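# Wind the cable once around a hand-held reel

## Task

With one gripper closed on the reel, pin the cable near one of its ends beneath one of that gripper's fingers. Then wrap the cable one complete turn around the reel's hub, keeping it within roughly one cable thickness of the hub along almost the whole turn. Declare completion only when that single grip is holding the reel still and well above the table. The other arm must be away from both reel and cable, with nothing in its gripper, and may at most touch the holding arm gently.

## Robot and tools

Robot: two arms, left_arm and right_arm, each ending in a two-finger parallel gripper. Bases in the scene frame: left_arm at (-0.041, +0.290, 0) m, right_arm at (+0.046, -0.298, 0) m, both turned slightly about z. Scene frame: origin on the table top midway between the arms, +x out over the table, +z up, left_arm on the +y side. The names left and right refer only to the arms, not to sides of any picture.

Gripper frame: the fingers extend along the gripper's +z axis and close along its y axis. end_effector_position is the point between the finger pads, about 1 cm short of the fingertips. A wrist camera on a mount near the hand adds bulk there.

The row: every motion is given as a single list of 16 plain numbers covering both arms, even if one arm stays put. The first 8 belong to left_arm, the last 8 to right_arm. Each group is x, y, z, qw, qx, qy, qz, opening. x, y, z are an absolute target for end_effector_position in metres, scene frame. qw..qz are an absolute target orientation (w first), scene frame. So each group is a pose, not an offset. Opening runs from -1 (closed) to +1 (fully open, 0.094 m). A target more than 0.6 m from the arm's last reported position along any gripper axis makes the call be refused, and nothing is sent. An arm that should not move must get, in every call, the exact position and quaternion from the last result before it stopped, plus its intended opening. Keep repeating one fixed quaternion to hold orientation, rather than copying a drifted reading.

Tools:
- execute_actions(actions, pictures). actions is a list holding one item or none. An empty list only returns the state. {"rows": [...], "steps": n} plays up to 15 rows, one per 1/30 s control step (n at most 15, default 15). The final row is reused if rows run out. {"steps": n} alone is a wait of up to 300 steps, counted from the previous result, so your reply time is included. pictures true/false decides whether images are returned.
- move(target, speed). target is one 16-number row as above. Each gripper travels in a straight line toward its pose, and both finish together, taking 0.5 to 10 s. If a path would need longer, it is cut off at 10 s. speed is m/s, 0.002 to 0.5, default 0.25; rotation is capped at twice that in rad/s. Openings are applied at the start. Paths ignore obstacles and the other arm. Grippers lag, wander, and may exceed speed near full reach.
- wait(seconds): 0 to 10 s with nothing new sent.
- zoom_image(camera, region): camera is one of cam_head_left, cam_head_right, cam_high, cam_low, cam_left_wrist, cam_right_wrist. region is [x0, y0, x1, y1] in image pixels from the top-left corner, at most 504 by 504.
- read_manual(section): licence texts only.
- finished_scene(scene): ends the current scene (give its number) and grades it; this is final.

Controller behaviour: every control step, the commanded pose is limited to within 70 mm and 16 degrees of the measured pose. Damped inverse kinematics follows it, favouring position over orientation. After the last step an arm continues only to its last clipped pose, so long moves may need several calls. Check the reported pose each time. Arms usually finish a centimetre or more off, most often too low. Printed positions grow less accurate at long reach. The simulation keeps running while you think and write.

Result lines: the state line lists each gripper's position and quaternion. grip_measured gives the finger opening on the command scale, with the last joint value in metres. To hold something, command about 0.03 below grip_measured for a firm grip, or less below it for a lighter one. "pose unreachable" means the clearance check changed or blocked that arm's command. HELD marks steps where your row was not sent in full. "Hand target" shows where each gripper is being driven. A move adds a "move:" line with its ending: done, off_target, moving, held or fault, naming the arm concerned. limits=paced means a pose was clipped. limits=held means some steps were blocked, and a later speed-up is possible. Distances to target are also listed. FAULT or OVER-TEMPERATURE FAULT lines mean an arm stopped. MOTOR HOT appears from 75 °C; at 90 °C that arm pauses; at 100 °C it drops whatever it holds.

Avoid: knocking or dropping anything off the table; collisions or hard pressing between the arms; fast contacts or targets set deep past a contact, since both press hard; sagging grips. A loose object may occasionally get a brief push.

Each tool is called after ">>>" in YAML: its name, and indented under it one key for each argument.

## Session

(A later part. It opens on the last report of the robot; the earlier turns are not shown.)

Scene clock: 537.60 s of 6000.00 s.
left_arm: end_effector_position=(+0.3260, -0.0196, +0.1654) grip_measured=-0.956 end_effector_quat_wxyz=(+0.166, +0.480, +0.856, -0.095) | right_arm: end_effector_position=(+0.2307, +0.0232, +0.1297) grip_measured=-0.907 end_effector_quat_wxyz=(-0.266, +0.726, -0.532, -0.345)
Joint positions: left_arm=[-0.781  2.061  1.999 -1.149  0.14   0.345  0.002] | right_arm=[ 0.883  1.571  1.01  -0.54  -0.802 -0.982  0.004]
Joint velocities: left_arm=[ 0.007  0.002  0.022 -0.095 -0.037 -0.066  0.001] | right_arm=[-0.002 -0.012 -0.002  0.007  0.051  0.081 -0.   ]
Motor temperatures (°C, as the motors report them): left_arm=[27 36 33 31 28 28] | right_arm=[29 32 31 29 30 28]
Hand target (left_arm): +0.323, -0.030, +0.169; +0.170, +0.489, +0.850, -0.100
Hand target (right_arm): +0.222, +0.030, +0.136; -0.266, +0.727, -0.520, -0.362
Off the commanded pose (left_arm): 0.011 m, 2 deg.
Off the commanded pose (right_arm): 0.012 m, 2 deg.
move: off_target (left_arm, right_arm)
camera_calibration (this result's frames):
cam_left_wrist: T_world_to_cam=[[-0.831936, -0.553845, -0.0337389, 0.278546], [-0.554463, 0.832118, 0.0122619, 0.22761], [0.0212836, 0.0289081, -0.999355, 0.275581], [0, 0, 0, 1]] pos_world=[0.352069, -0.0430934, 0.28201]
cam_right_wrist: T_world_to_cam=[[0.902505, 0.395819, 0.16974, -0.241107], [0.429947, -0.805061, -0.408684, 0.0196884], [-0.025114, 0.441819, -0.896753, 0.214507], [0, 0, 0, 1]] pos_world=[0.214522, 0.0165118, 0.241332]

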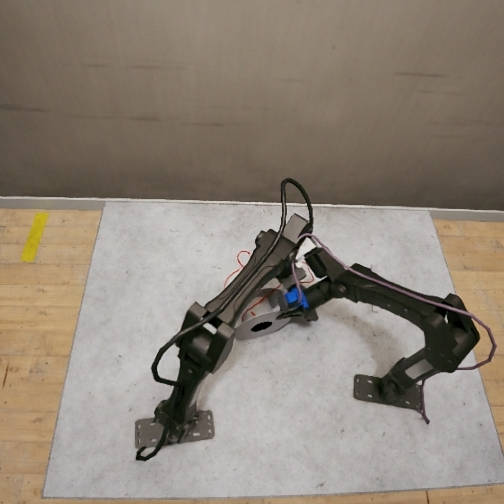

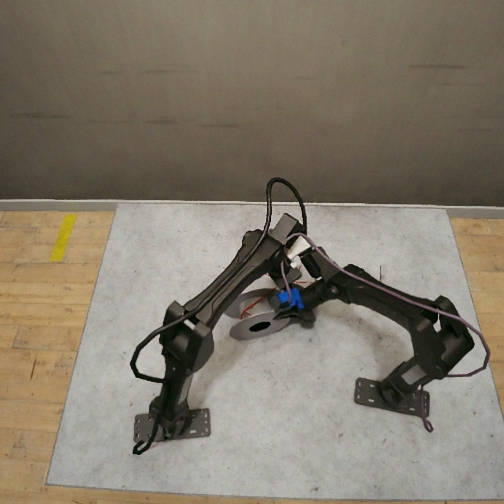

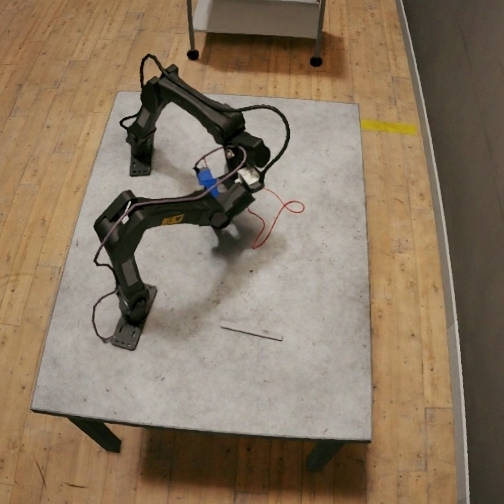

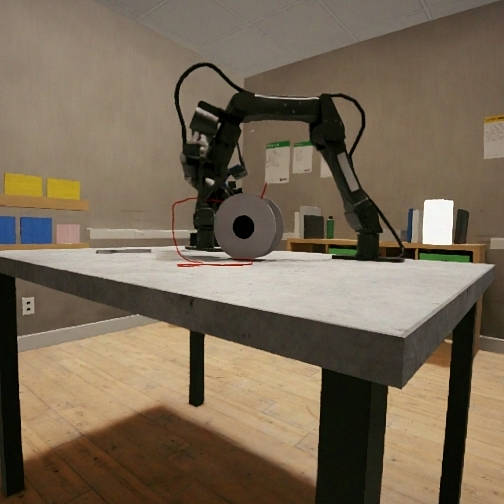

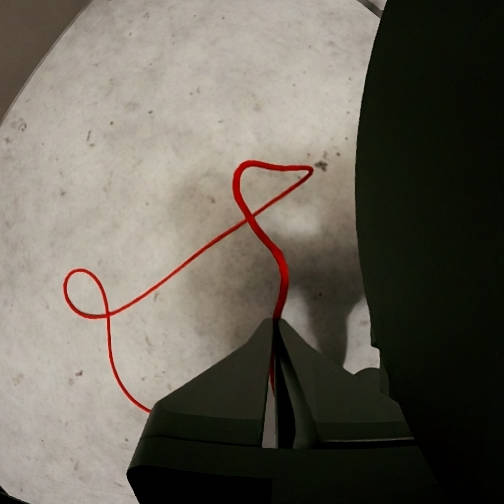

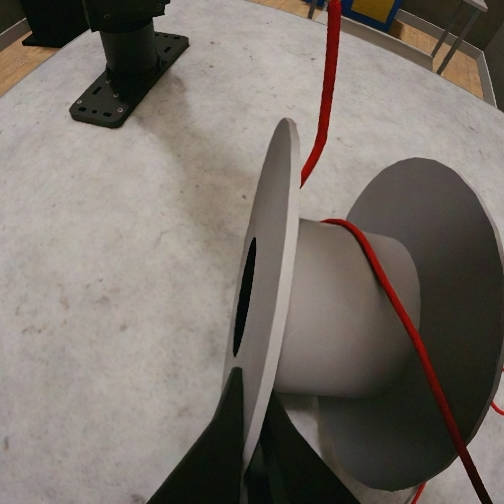

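>>> move:
  target: [0.34,-0.025,0.12,0.14,0.33,0.93,-0.05,-1,0.222,0.03,0.135,0.265,-0.727,0.52,0.36,-1]
  speed: 0.05

>>> move:
  target: [0.345,-0.02,0.12,0.14,0.33,0.93,-0.05,-0.5,0.222,0.03,0.135,0.265,-0.727,0.52,0.36,-1]

>>> move:
  target: [0.36,0.0,0.2,0.15,0.3,0.94,-0.05,-0.5,0.222,0.03,0.135,0.265,-0.727,0.52,0.36,-1]
  speed: 0.1

>>> move:
  target: [0.3,0.28,0.22,0.224,0.483,0.836,-0.129,-0.5,0.222,0.03,0.135,0.265,-0.727,0.52,0.36,-1]

Scene clock: 546.30 s of 6000.00 s.
left_arm: end_effector_position=(+0.3305, -0.0146, +0.1358) grip_measured=-0.956 end_effector_quat_wxyz=(+0.134, +0.349, +0.926, -0.060) | right_arm: end_effector_position=(+0.2309, +0.0237, +0.1297) grip_measured=-0.907 end_effector_quat_wxyz=(-0.266, +0.724, -0.534, -0.345)
Joint positions: left_arm=[-0.808  2.121  2.    -1.157  0.031  0.039  0.002] | right_arm=[ 0.884  1.571  1.01  -0.537 -0.8   -0.972  0.004]
Joint velocities: left_arm=[-0.007  0.007 -0.017 -0.022 -0.066 -0.066 -0.001] | right_arm=[ 0.002 -0.022  0.002  0.051  0.022  0.051 -0.001]
Motor temperatures (°C, as the motors report them): left_arm=[27 36 33 31 28 28] | right_arm=[29 32 31 30 30 28]
Hand target (left_arm): +0.331, -0.015, +0.136; +0.135, +0.349, +0.925, -0.060
Hand target (right_arm): +0.231, +0.024, +0.130; -0.266, +0.724, -0.534, -0.345
Off the commanded pose (left_arm): 0.021 m, 3 deg.
Off the commanded pose (right_arm): 0.012 m, 2 deg.
move: held (left_arm, right_arm); limits=held; held on 14 of 112 steps (left_arm, right_arm), including the last (left_arm, right_arm)
pose unreachable (left arm): on one or more control steps of this call this arm could not follow its commanded pose, so it was not sent that pose on those steps. On the call's last step it was still not sent that pose. It may still have moved: this result reports where it is.
cause: the commanded pose would bring a part of the arm too close to another arm (this arm's wrist (the part past joint 4) and the other arm's wrist (the part past joint 4)).
pose unreachable (right arm): on one or more control steps of this call this arm could not follow its commanded pose, so it was not sent that pose on those steps. On the call's last step it was still not sent that pose. It may still have moved: this result reports where it is.
cause: the commanded pose would bring a part of the arm too close to another arm (this arm's wrist (the part past joint 4) and the other arm's wrist (the part past joint 4)).
camera_calibration (this result's frames):
cam_left_wrist: T_world_to_cam=[[-0.635451, -0.771806, -0.0227522, 0.214467], [-0.769327, 0.630348, 0.103909, 0.281897], [-0.0658559, 0.0835332, -0.994327, 0.274627], [0, 0, 0, 1]] pos_world=[0.371241, -0.0351066, 0.248657]
cam_right_wrist: T_world_to_cam=[[0.905344, 0.391105, 0.165496, -0.241448], [0.423863, -0.808022, -0.409196, 0.0215947], [-0.0263145, 0.44061, -0.897313, 0.21471], [0, 0, 0, 1]] pos_world=[0.21509, 0.0172769, 0.241457]

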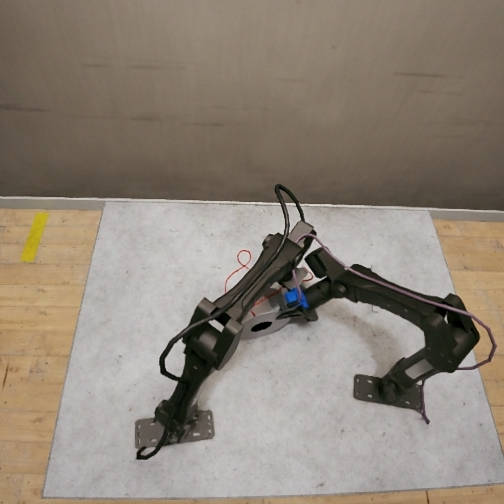

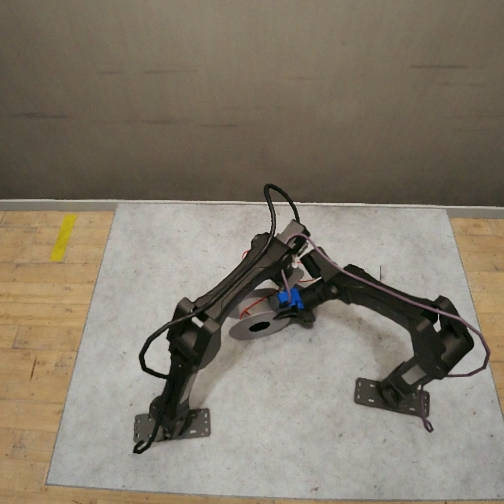

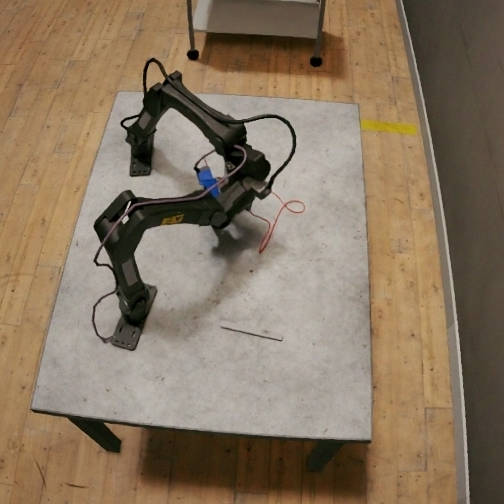

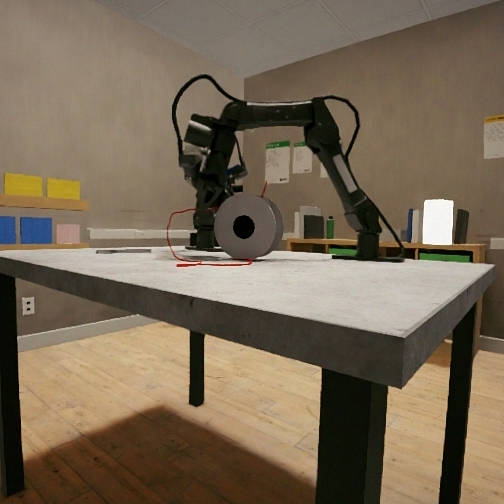

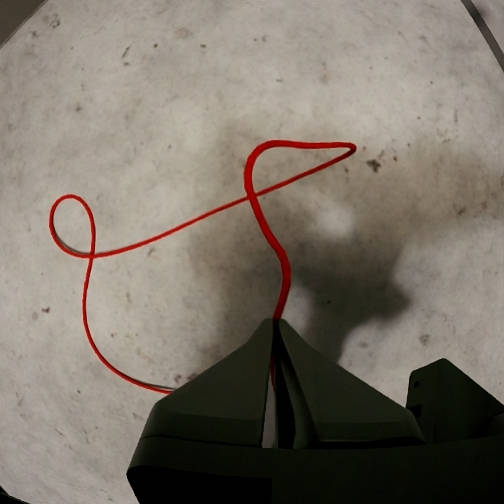

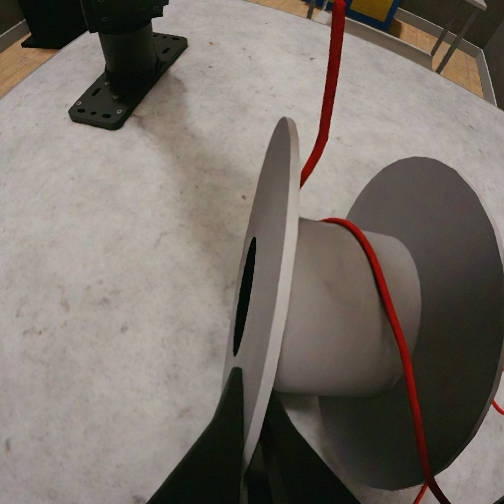

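Scene clock: 547.23 s of 6000.00 s.
left_arm: end_effector_position=(+0.3358, -0.0103, +0.1345) grip_measured=-0.503 end_effector_quat_wxyz=(+0.137, +0.339, +0.929, -0.054) | right_arm: end_effector_position=(+0.2298, +0.0233, +0.1294) grip_measured=-0.907 end_effector_quat_wxyz=(-0.263, +0.724, -0.535, -0.347)
Joint positions: left_arm=[-0.8    2.124  2.    -1.151  0.015  0.028  0.023] | right_arm=[ 0.884  1.571  1.009 -0.541 -0.803 -0.972  0.004]
Joint velocities: left_arm=[ 0.002  0.002  0.017  0.007  0.022 -0.022 -0.001] | right_arm=[-0.012 -0.022  0.012  0.007 -0.007  0.037 -0.001]
Motor temperatures (°C, as the motors report them): left_arm=[27 36 33 31 28 28] | right_arm=[29 32 31 30 30 28]
Hand target (left_arm): +0.344, -0.020, +0.120; +0.141, +0.331, +0.932, -0.050
Hand target (right_arm): +0.222, +0.030, +0.135; -0.265, +0.727, -0.520, -0.360
Off the commanded pose (left_arm): 0.020 m, 1 deg.
Off the commanded pose (right_arm): 0.012 m, 2 deg.
move: off_target (left_arm, right_arm)
camera_calibration (this result's frames):
cam_left_wrist: T_world_to_cam=[[-0.617084, -0.786123, -0.0348841, 0.216482], [-0.784699, 0.611445, 0.101895, 0.288633], [-0.0587722, 0.0902512, -0.994183, 0.27106], [0, 0, 0, 1]] pos_world=[0.376009, -0.0307648, 0.247625]
cam_right_wrist: T_world_to_cam=[[0.905567, 0.392734, 0.160335, -0.239637], [0.423012, -0.807749, -0.410612, 0.0219398], [-0.0317506, 0.439661, -0.897602, 0.215856], [0, 0, 0, 1]] pos_world=[0.21458, 0.0169318, 0.241184]

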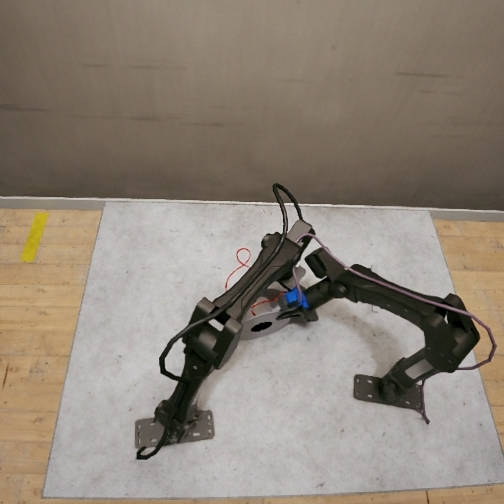

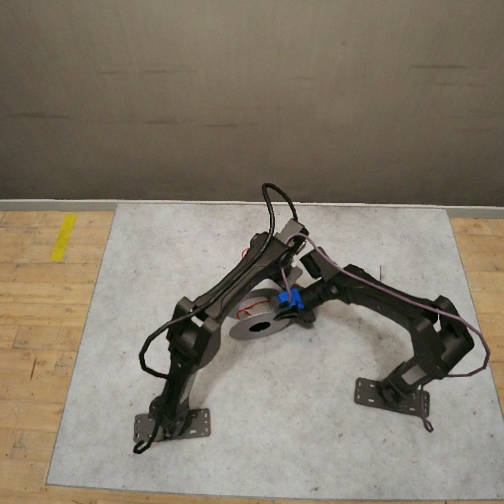

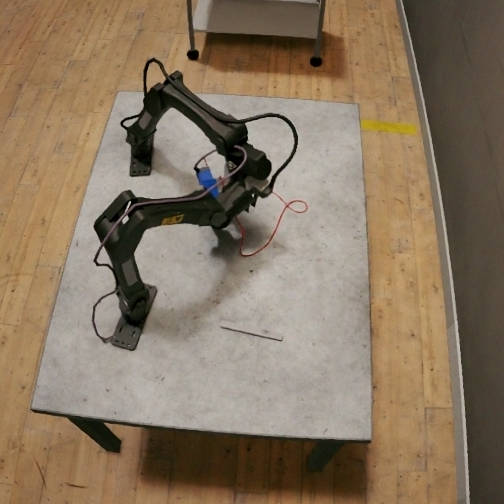

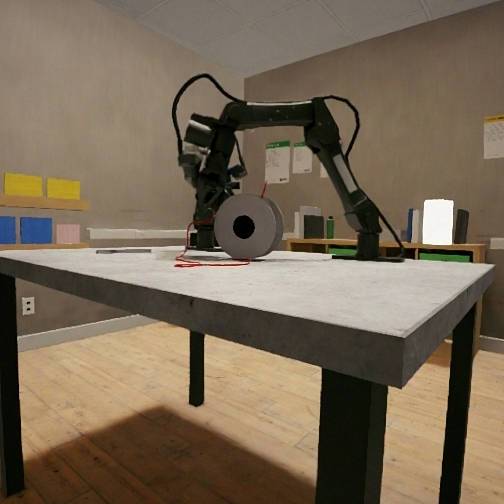

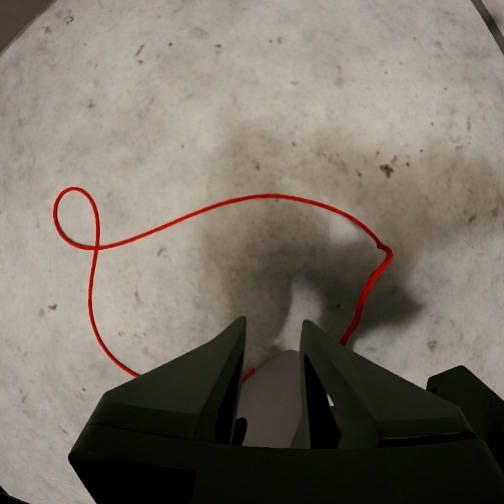

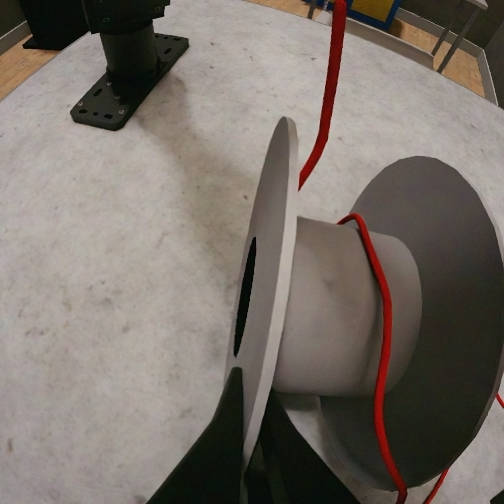

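Scene clock: 548.80 s of 6000.00 s.
left_arm: end_effector_position=(+0.3600, +0.0015, +0.1939) grip_measured=-0.503 end_effector_quat_wxyz=(+0.147, +0.302, +0.941, -0.046) | right_arm: end_effector_position=(+0.2300, +0.0265, +0.1303) grip_measured=-0.907 end_effector_quat_wxyz=(-0.270, +0.727, -0.529, -0.344)
Joint positions: left_arm=[-0.758  2.282  2.501 -1.482 -0.005 -0.005  0.023] | right_arm=[ 0.893  1.571  1.009 -0.523 -0.797 -0.972  0.004]
Joint velocities: left_arm=[ 0.002 -0.002  0.007  0.051 -0.051  0.022 -0.001] | right_arm=[-0.007 -0.012 -0.007 -0.066  0.022 -0.007 -0.001]
Motor temperatures (°C, as the motors report them): left_arm=[27 36 33 31 28 28] | right_arm=[29 32 31 30 30 28]
Hand target (left_arm): +0.360, -0.000, +0.199; +0.151, +0.300, +0.941, -0.050
Hand target (right_arm): +0.222, +0.030, +0.135; -0.265, +0.727, -0.521, -0.360
Off the commanded pose (left_arm): 0.006 m, 1 deg.
Off the commanded pose (right_arm): 0.010 m, 2 deg.
move: done
camera_calibration (this result's frames):
cam_left_wrist: T_world_to_cam=[[-0.552323, -0.832482, -0.0437434, 0.221203], [-0.832163, 0.547479, 0.08816, 0.314248], [-0.049443, 0.0850944, -0.995145, 0.327229], [0, 0, 0, 1]] pos_world=[0.39986, -0.0157423, 0.307612]
cam_right_wrist: T_world_to_cam=[[0.90043, 0.396804, 0.178247, -0.242555], [0.434558, -0.802053, -0.409719, 0.0218671], [-0.019615, 0.446382, -0.894628, 0.211962], [0, 0, 0, 1]] pos_world=[0.213059, 0.0191694, 0.241821]

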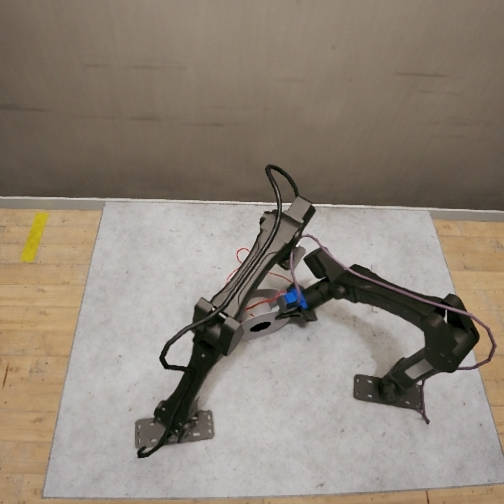

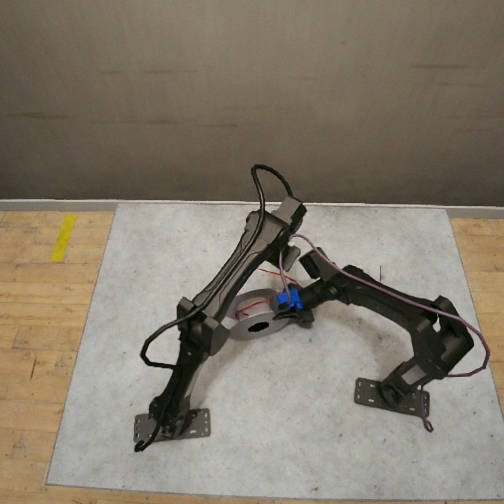

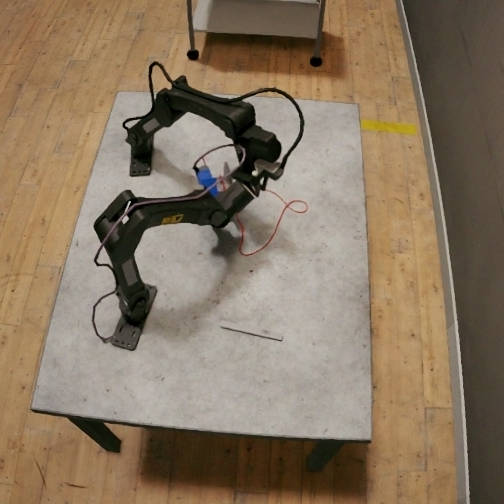

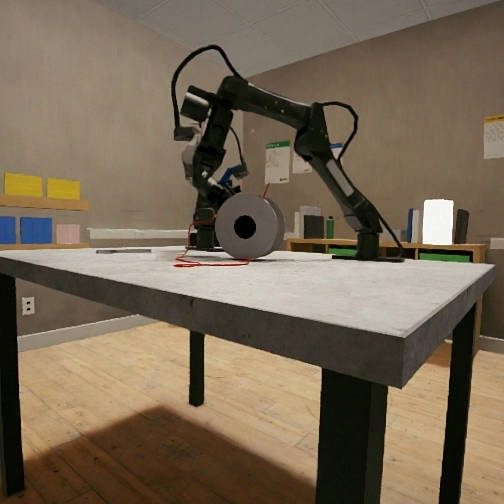

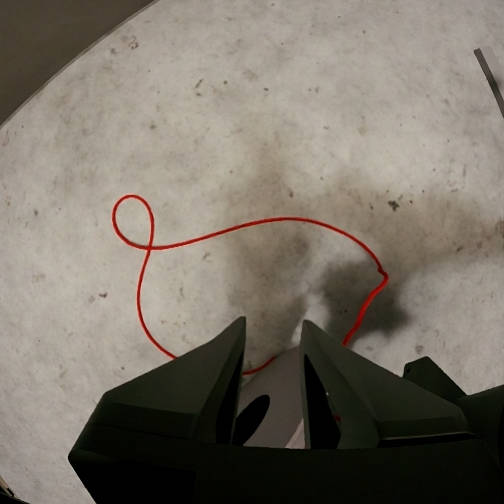

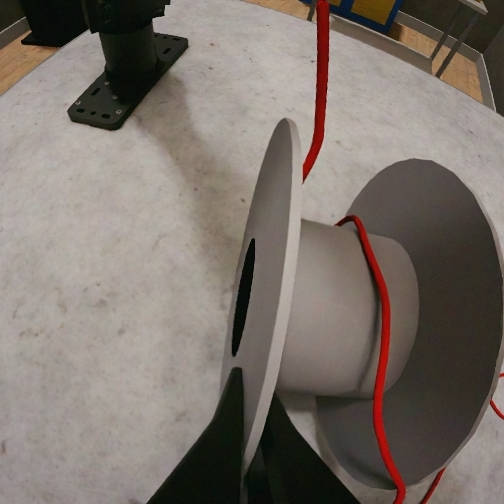

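Scene clock: 550.70 s of 6000.00 s.
left_arm: end_effector_position=(+0.3031, +0.2842, +0.2163) grip_measured=-0.503 end_effector_quat_wxyz=(+0.222, +0.479, +0.840, -0.124) | right_arm: end_effector_position=(+0.2303, +0.0264, +0.1301) grip_measured=-0.907 end_effector_quat_wxyz=(-0.270, +0.728, -0.529, -0.343)
Joint positions: left_arm=[ 0.095  1.68   1.679 -1.393  0.486  1.216  0.023] | right_arm=[ 0.893  1.571  1.009 -0.523 -0.795 -0.972  0.004]
Joint velocities: left_arm=[-0.002  0.012  0.012 -0.037 -0.007  0.037  0.001] | right_arm=[-0.017 -0.007  0.007 -0.022 -0.022 -0.037 -0.001]
Motor temperatures (°C, as the motors report them): left_arm=[27 37 33 31 28 28] | right_arm=[29 32 31 30 30 28]
Hand target (left_arm): +0.307, +0.282, +0.222; +0.229, +0.482, +0.836, -0.129
Hand target (right_arm): +0.222, +0.030, +0.135; -0.265, +0.727, -0.520, -0.360
Off the commanded pose (left_arm): 0.006 m, 1 deg.
Off the commanded pose (right_arm): 0.010 m, 2 deg.
move: done
camera_calibration (this result's frames):
cam_left_wrist: T_world_to_cam=[[-0.835657, -0.54796, -0.03764, 0.429817], [-0.540883, 0.832908, -0.117089, -0.0148864], [0.0955107, -0.0774875, -0.992408, 0.324377], [0, 0, 0, 1]] pos_world=[0.320147, 0.273057, 0.336349]
cam_right_wrist: T_world_to_cam=[[0.900588, 0.396234, 0.17872, -0.242773], [0.434292, -0.802966, -0.408212, 0.0214774], [-0.0182412, 0.445247, -0.895222, 0.211613], [0, 0, 0, 1]] pos_world=[0.213171, 0.0192201, 0.241597]

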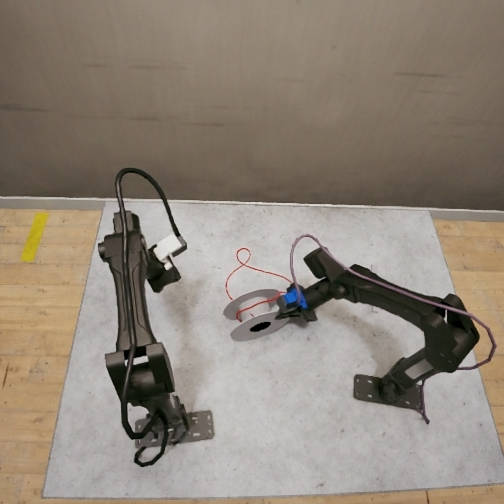

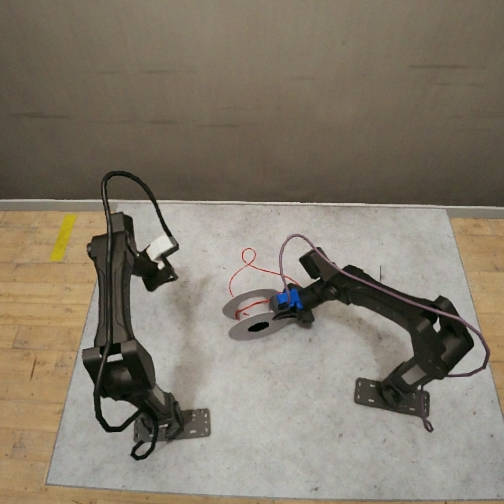

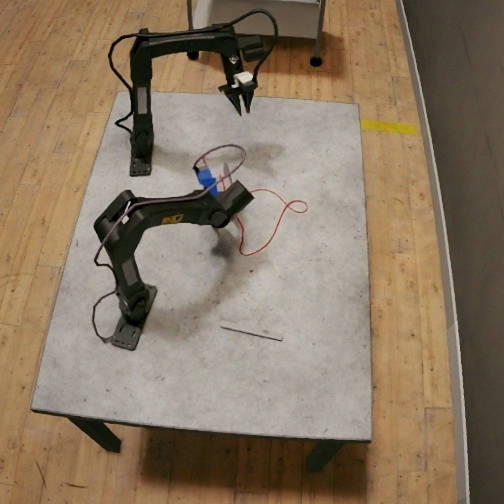

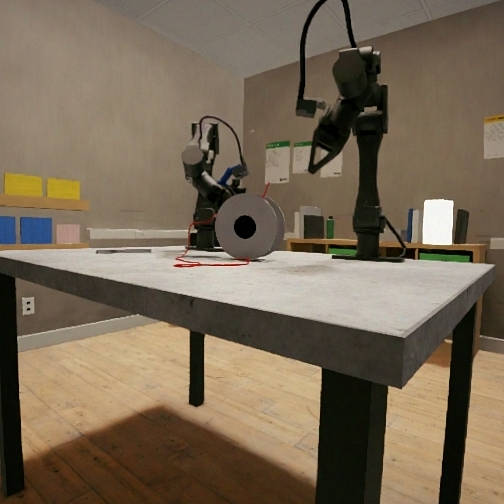

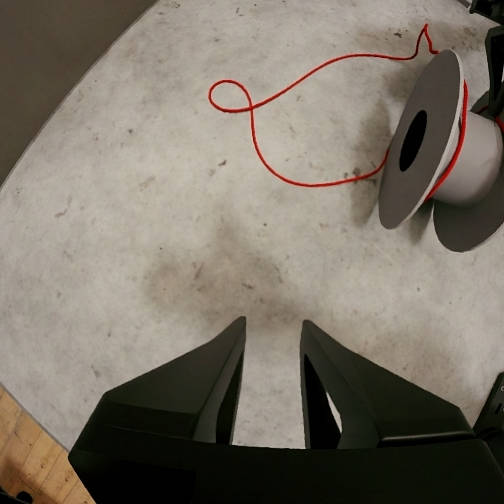

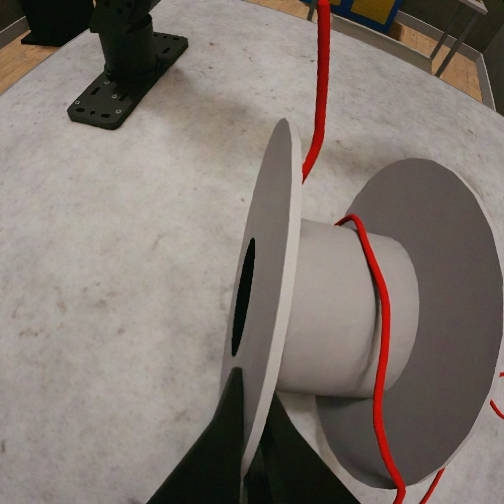

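>>> move:
  target: [0.3,0.28,0.22,0.224,0.483,0.836,-0.129,-0.5,0.26,-0.03,0.42,0.265,-0.727,0.52,0.36,-1]
  speed: 0.08

Scene clock: 566.07 s of 6000.00 s.
left_arm: end_effector_position=(+0.3027, +0.2845, +0.2161) grip_measured=-0.503 end_effector_quat_wxyz=(+0.221, +0.480, +0.840, -0.123) | right_arm: end_effector_position=(+0.2676, -0.0313, +0.3937) grip_measured=-0.962 end_effector_quat_wxyz=(-0.341, +0.681, -0.560, -0.326)
Joint positions: left_arm=[ 0.095  1.68   1.679 -1.394  0.484  1.219  0.023] | right_arm=[ 0.658  1.652  2.16  -1.557 -0.877 -1.048  0.002]
Joint velocities: left_arm=[ 0.002 -0.007 -0.002  0.037 -0.007  0.007 -0.   ] | right_arm=[ 0.007 -0.002  0.002  0.037 -0.037  0.066  0.   ]
Motor temperatures (°C, as the motors report them): left_arm=[27 36 33 30 28 28] | right_arm=[29 32 32 30 30 28]
Hand target (left_arm): +0.300, +0.280, +0.220; +0.224, +0.483, +0.836, -0.129
Hand target (right_arm): +0.255, -0.033, +0.418; -0.369, +0.678, -0.535, -0.343
Off the commanded pose (left_arm): 0.007 m, 1 deg.
Off the commanded pose (right_arm): 0.027 m, 12 deg.
joint sent to its limit (right arm) — the command would take joint 4 (wrist pitch) past its lower limit, so that joint was sent only as far as its limit.
After step 180, 5.23 s passed at rest.
move: off_target (right_arm)
camera_calibration (this result's frames):
cam_left_wrist: T_world_to_cam=[[-0.83692, -0.545971, -0.0384877, 0.429643], [-0.539082, 0.834432, -0.114511, -0.0168936], [0.0946348, -0.075088, -0.992676, 0.32383], [0, 0, 0, 1]] pos_world=[0.319824, 0.272985, 0.33606]
cam_right_wrist: T_world_to_cam=[[0.937294, 0.237149, 0.255423, -0.34562], [0.3338, -0.821636, -0.462052, 0.114084], [0.10029, 0.518339, -0.849274, 0.426435], [0, 0, 0, 1]] pos_world=[0.243099, -0.0453391, 0.503152]

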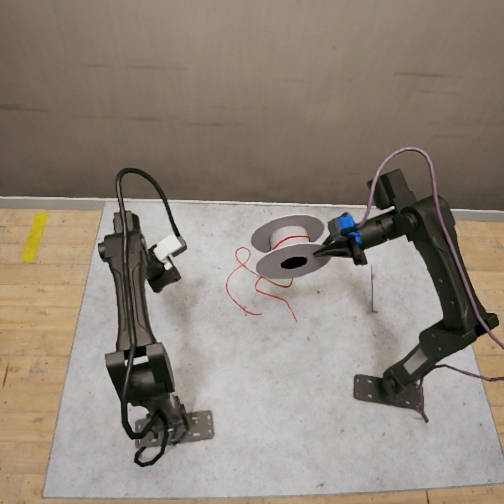

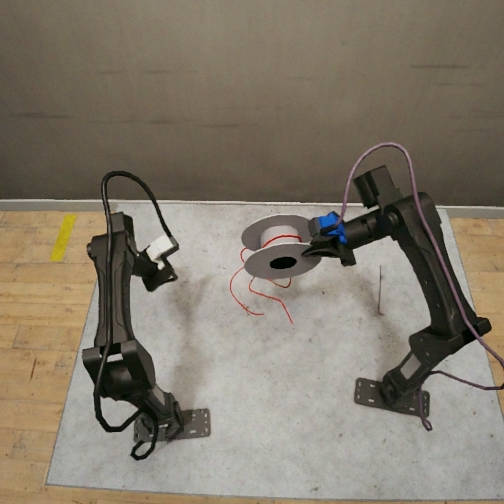

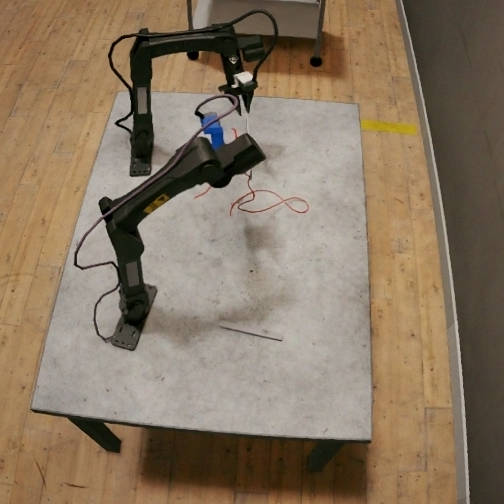

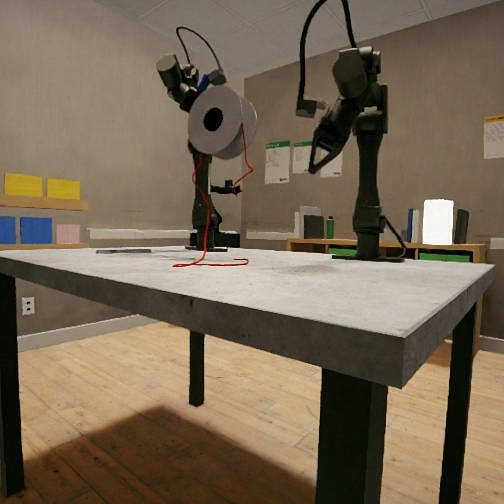

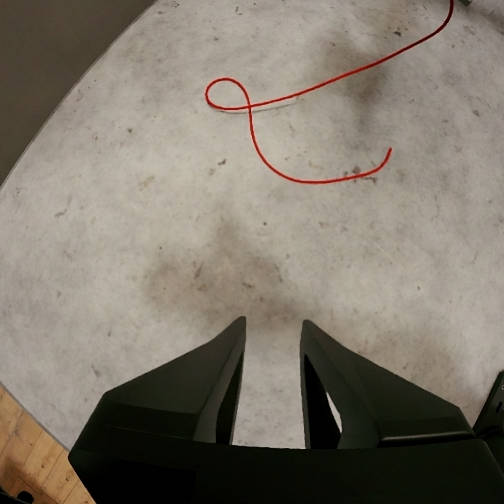

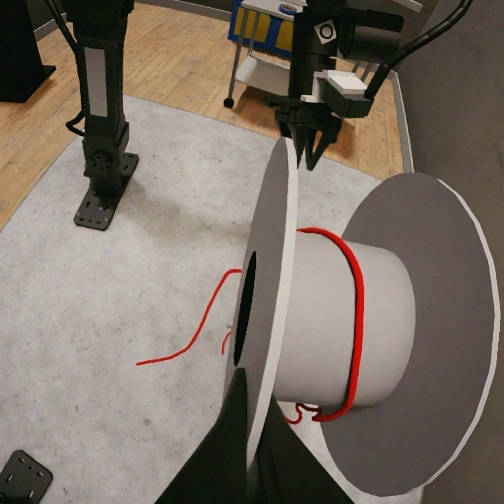

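>>> zoom_image:
  camera: "cam_low"
  region: [140,50,300,280]

>>> zoom_image:
  camera: "cam_head_left"
  region: [200,190,380,340]

Region (140, 50, 300, 280) of cam_low's 504x504 image, scaled by 2.191, with more detail than that image has; it fills the left 351 columns of this view, and the rest is white.

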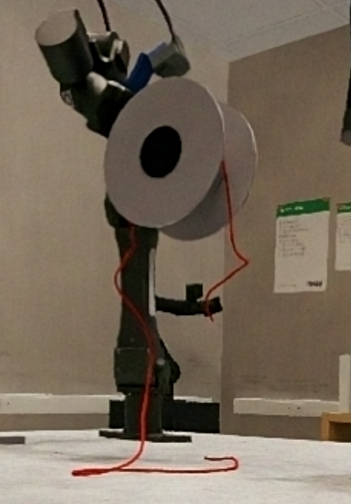

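Region (200, 190, 380, 340) of cam_head_left's 504x504 image, scaled by 2.800, with more detail than that image has.

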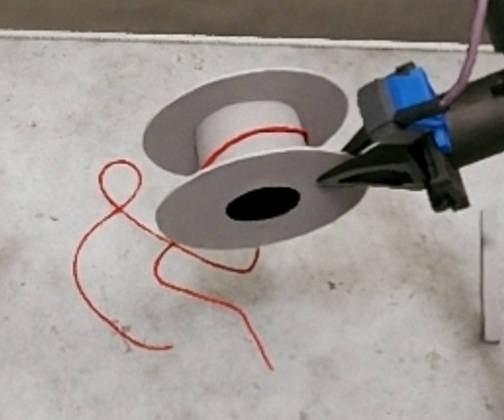

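>>> move:
  target: [0.22,0.17,0.2,0.45,0.545,0.545,-0.45,0.6,0.2676,-0.031,0.41,-0.341,0.681,-0.56,-0.326,-1]

Scene clock: 586.17 s of 6000.00 s.
left_arm: end_effector_position=(+0.2231, +0.1767, +0.1985) grip_measured=+0.597 end_effector_quat_wxyz=(+0.440, +0.538, +0.586, -0.417) | right_arm: end_effector_position=(+0.2718, -0.0344, +0.3968) grip_measured=-0.962 end_effector_quat_wxyz=(-0.343, +0.673, -0.577, -0.311)
Joint positions: left_arm=[ 0.093  1.691  1.154 -1.543  1.262  2.083  0.075] | right_arm=[ 0.658  1.652  2.188 -1.557 -0.836 -1.006  0.002]
Joint velocities: left_arm=[-0.012 -0.012  0.012  0.037 -0.022  0.007  0.   ] | right_arm=[-0.017 -0.022 -0.017 -0.037 -0.066  0.007 -0.   ]
Motor temperatures (°C, as the motors report them): left_arm=[27 36 33 30 28 28] | right_arm=[29 32 32 30 31 28]
Hand target (left_arm): +0.220, +0.173, +0.201; +0.445, +0.534, +0.581, -0.422
Hand target (right_arm): +0.267, -0.031, +0.410; -0.357, +0.673, -0.561, -0.324
Off the commanded pose (left_arm): 0.008 m, 6 deg.
Off the commanded pose (right_arm): 0.014 m, 3 deg.
joint sent to its limit (left arm) — the command would take joint 6 (wrist roll) past its upper limit, so that joint was sent only as far as its limit.
joint sent to its limit (right arm) — the command would take joint 4 (wrist pitch) past its lower limit, so that joint was sent only as far as its limit.
After step 440, 2.90 s passed at rest.
move: off_target (left_arm, right_arm)
camera_calibration (this result's frames):
cam_left_wrist: T_world_to_cam=[[-0.991569, -0.127325, 0.0240516, 0.25158], [-0.0975843, 0.611657, -0.785081, 0.102053], [0.0852489, -0.78081, -0.618925, 0.358447], [0, 0, 0, 1]] pos_world=[0.228861, 0.24949, 0.295921]
cam_right_wrist: T_world_to_cam=[[0.945473, 0.200634, 0.256566, -0.35361], [0.299575, -0.844821, -0.443319, 0.112573], [0.127808, 0.496007, -0.858861, 0.42577], [0, 0, 0, 1]] pos_world=[0.246188, -0.0451351, 0.506308]

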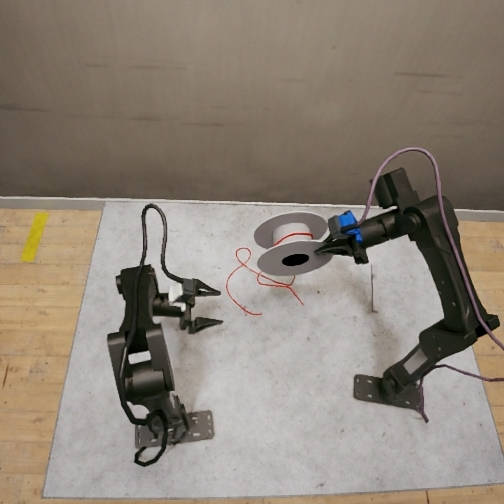

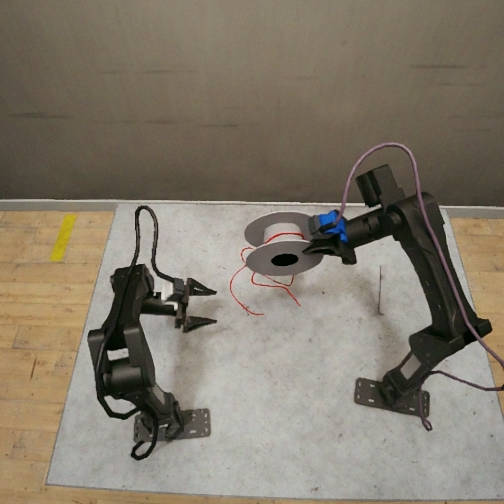

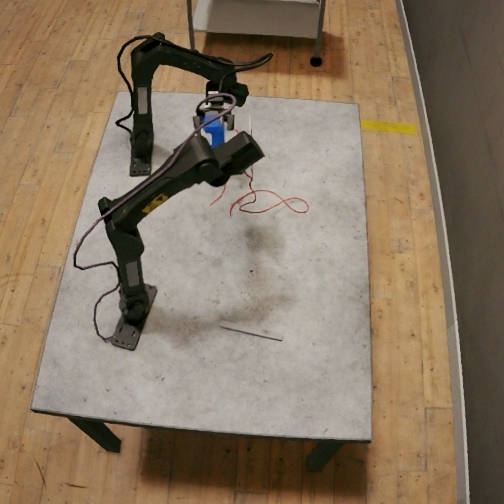

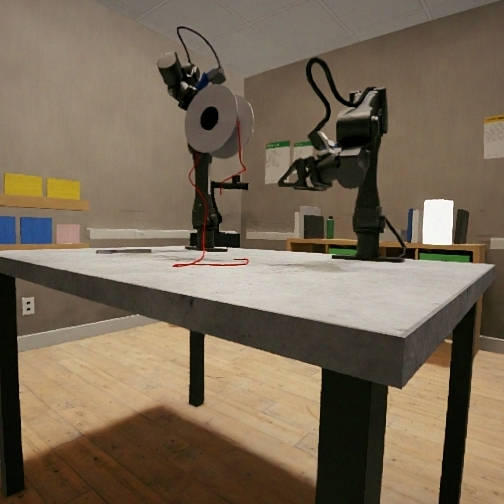

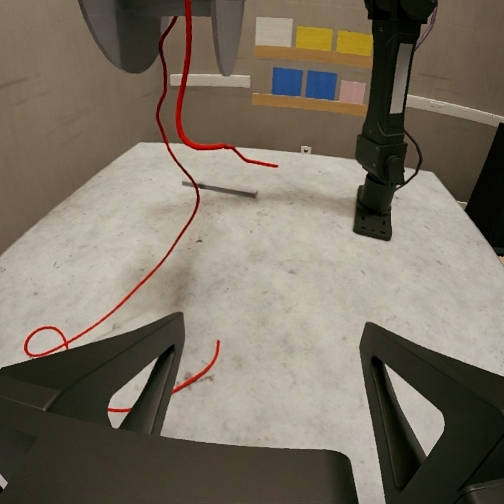

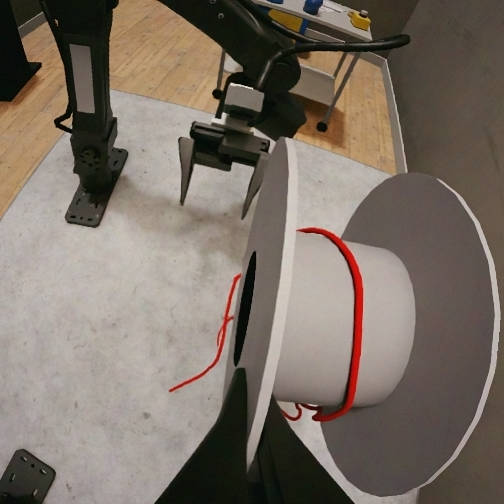

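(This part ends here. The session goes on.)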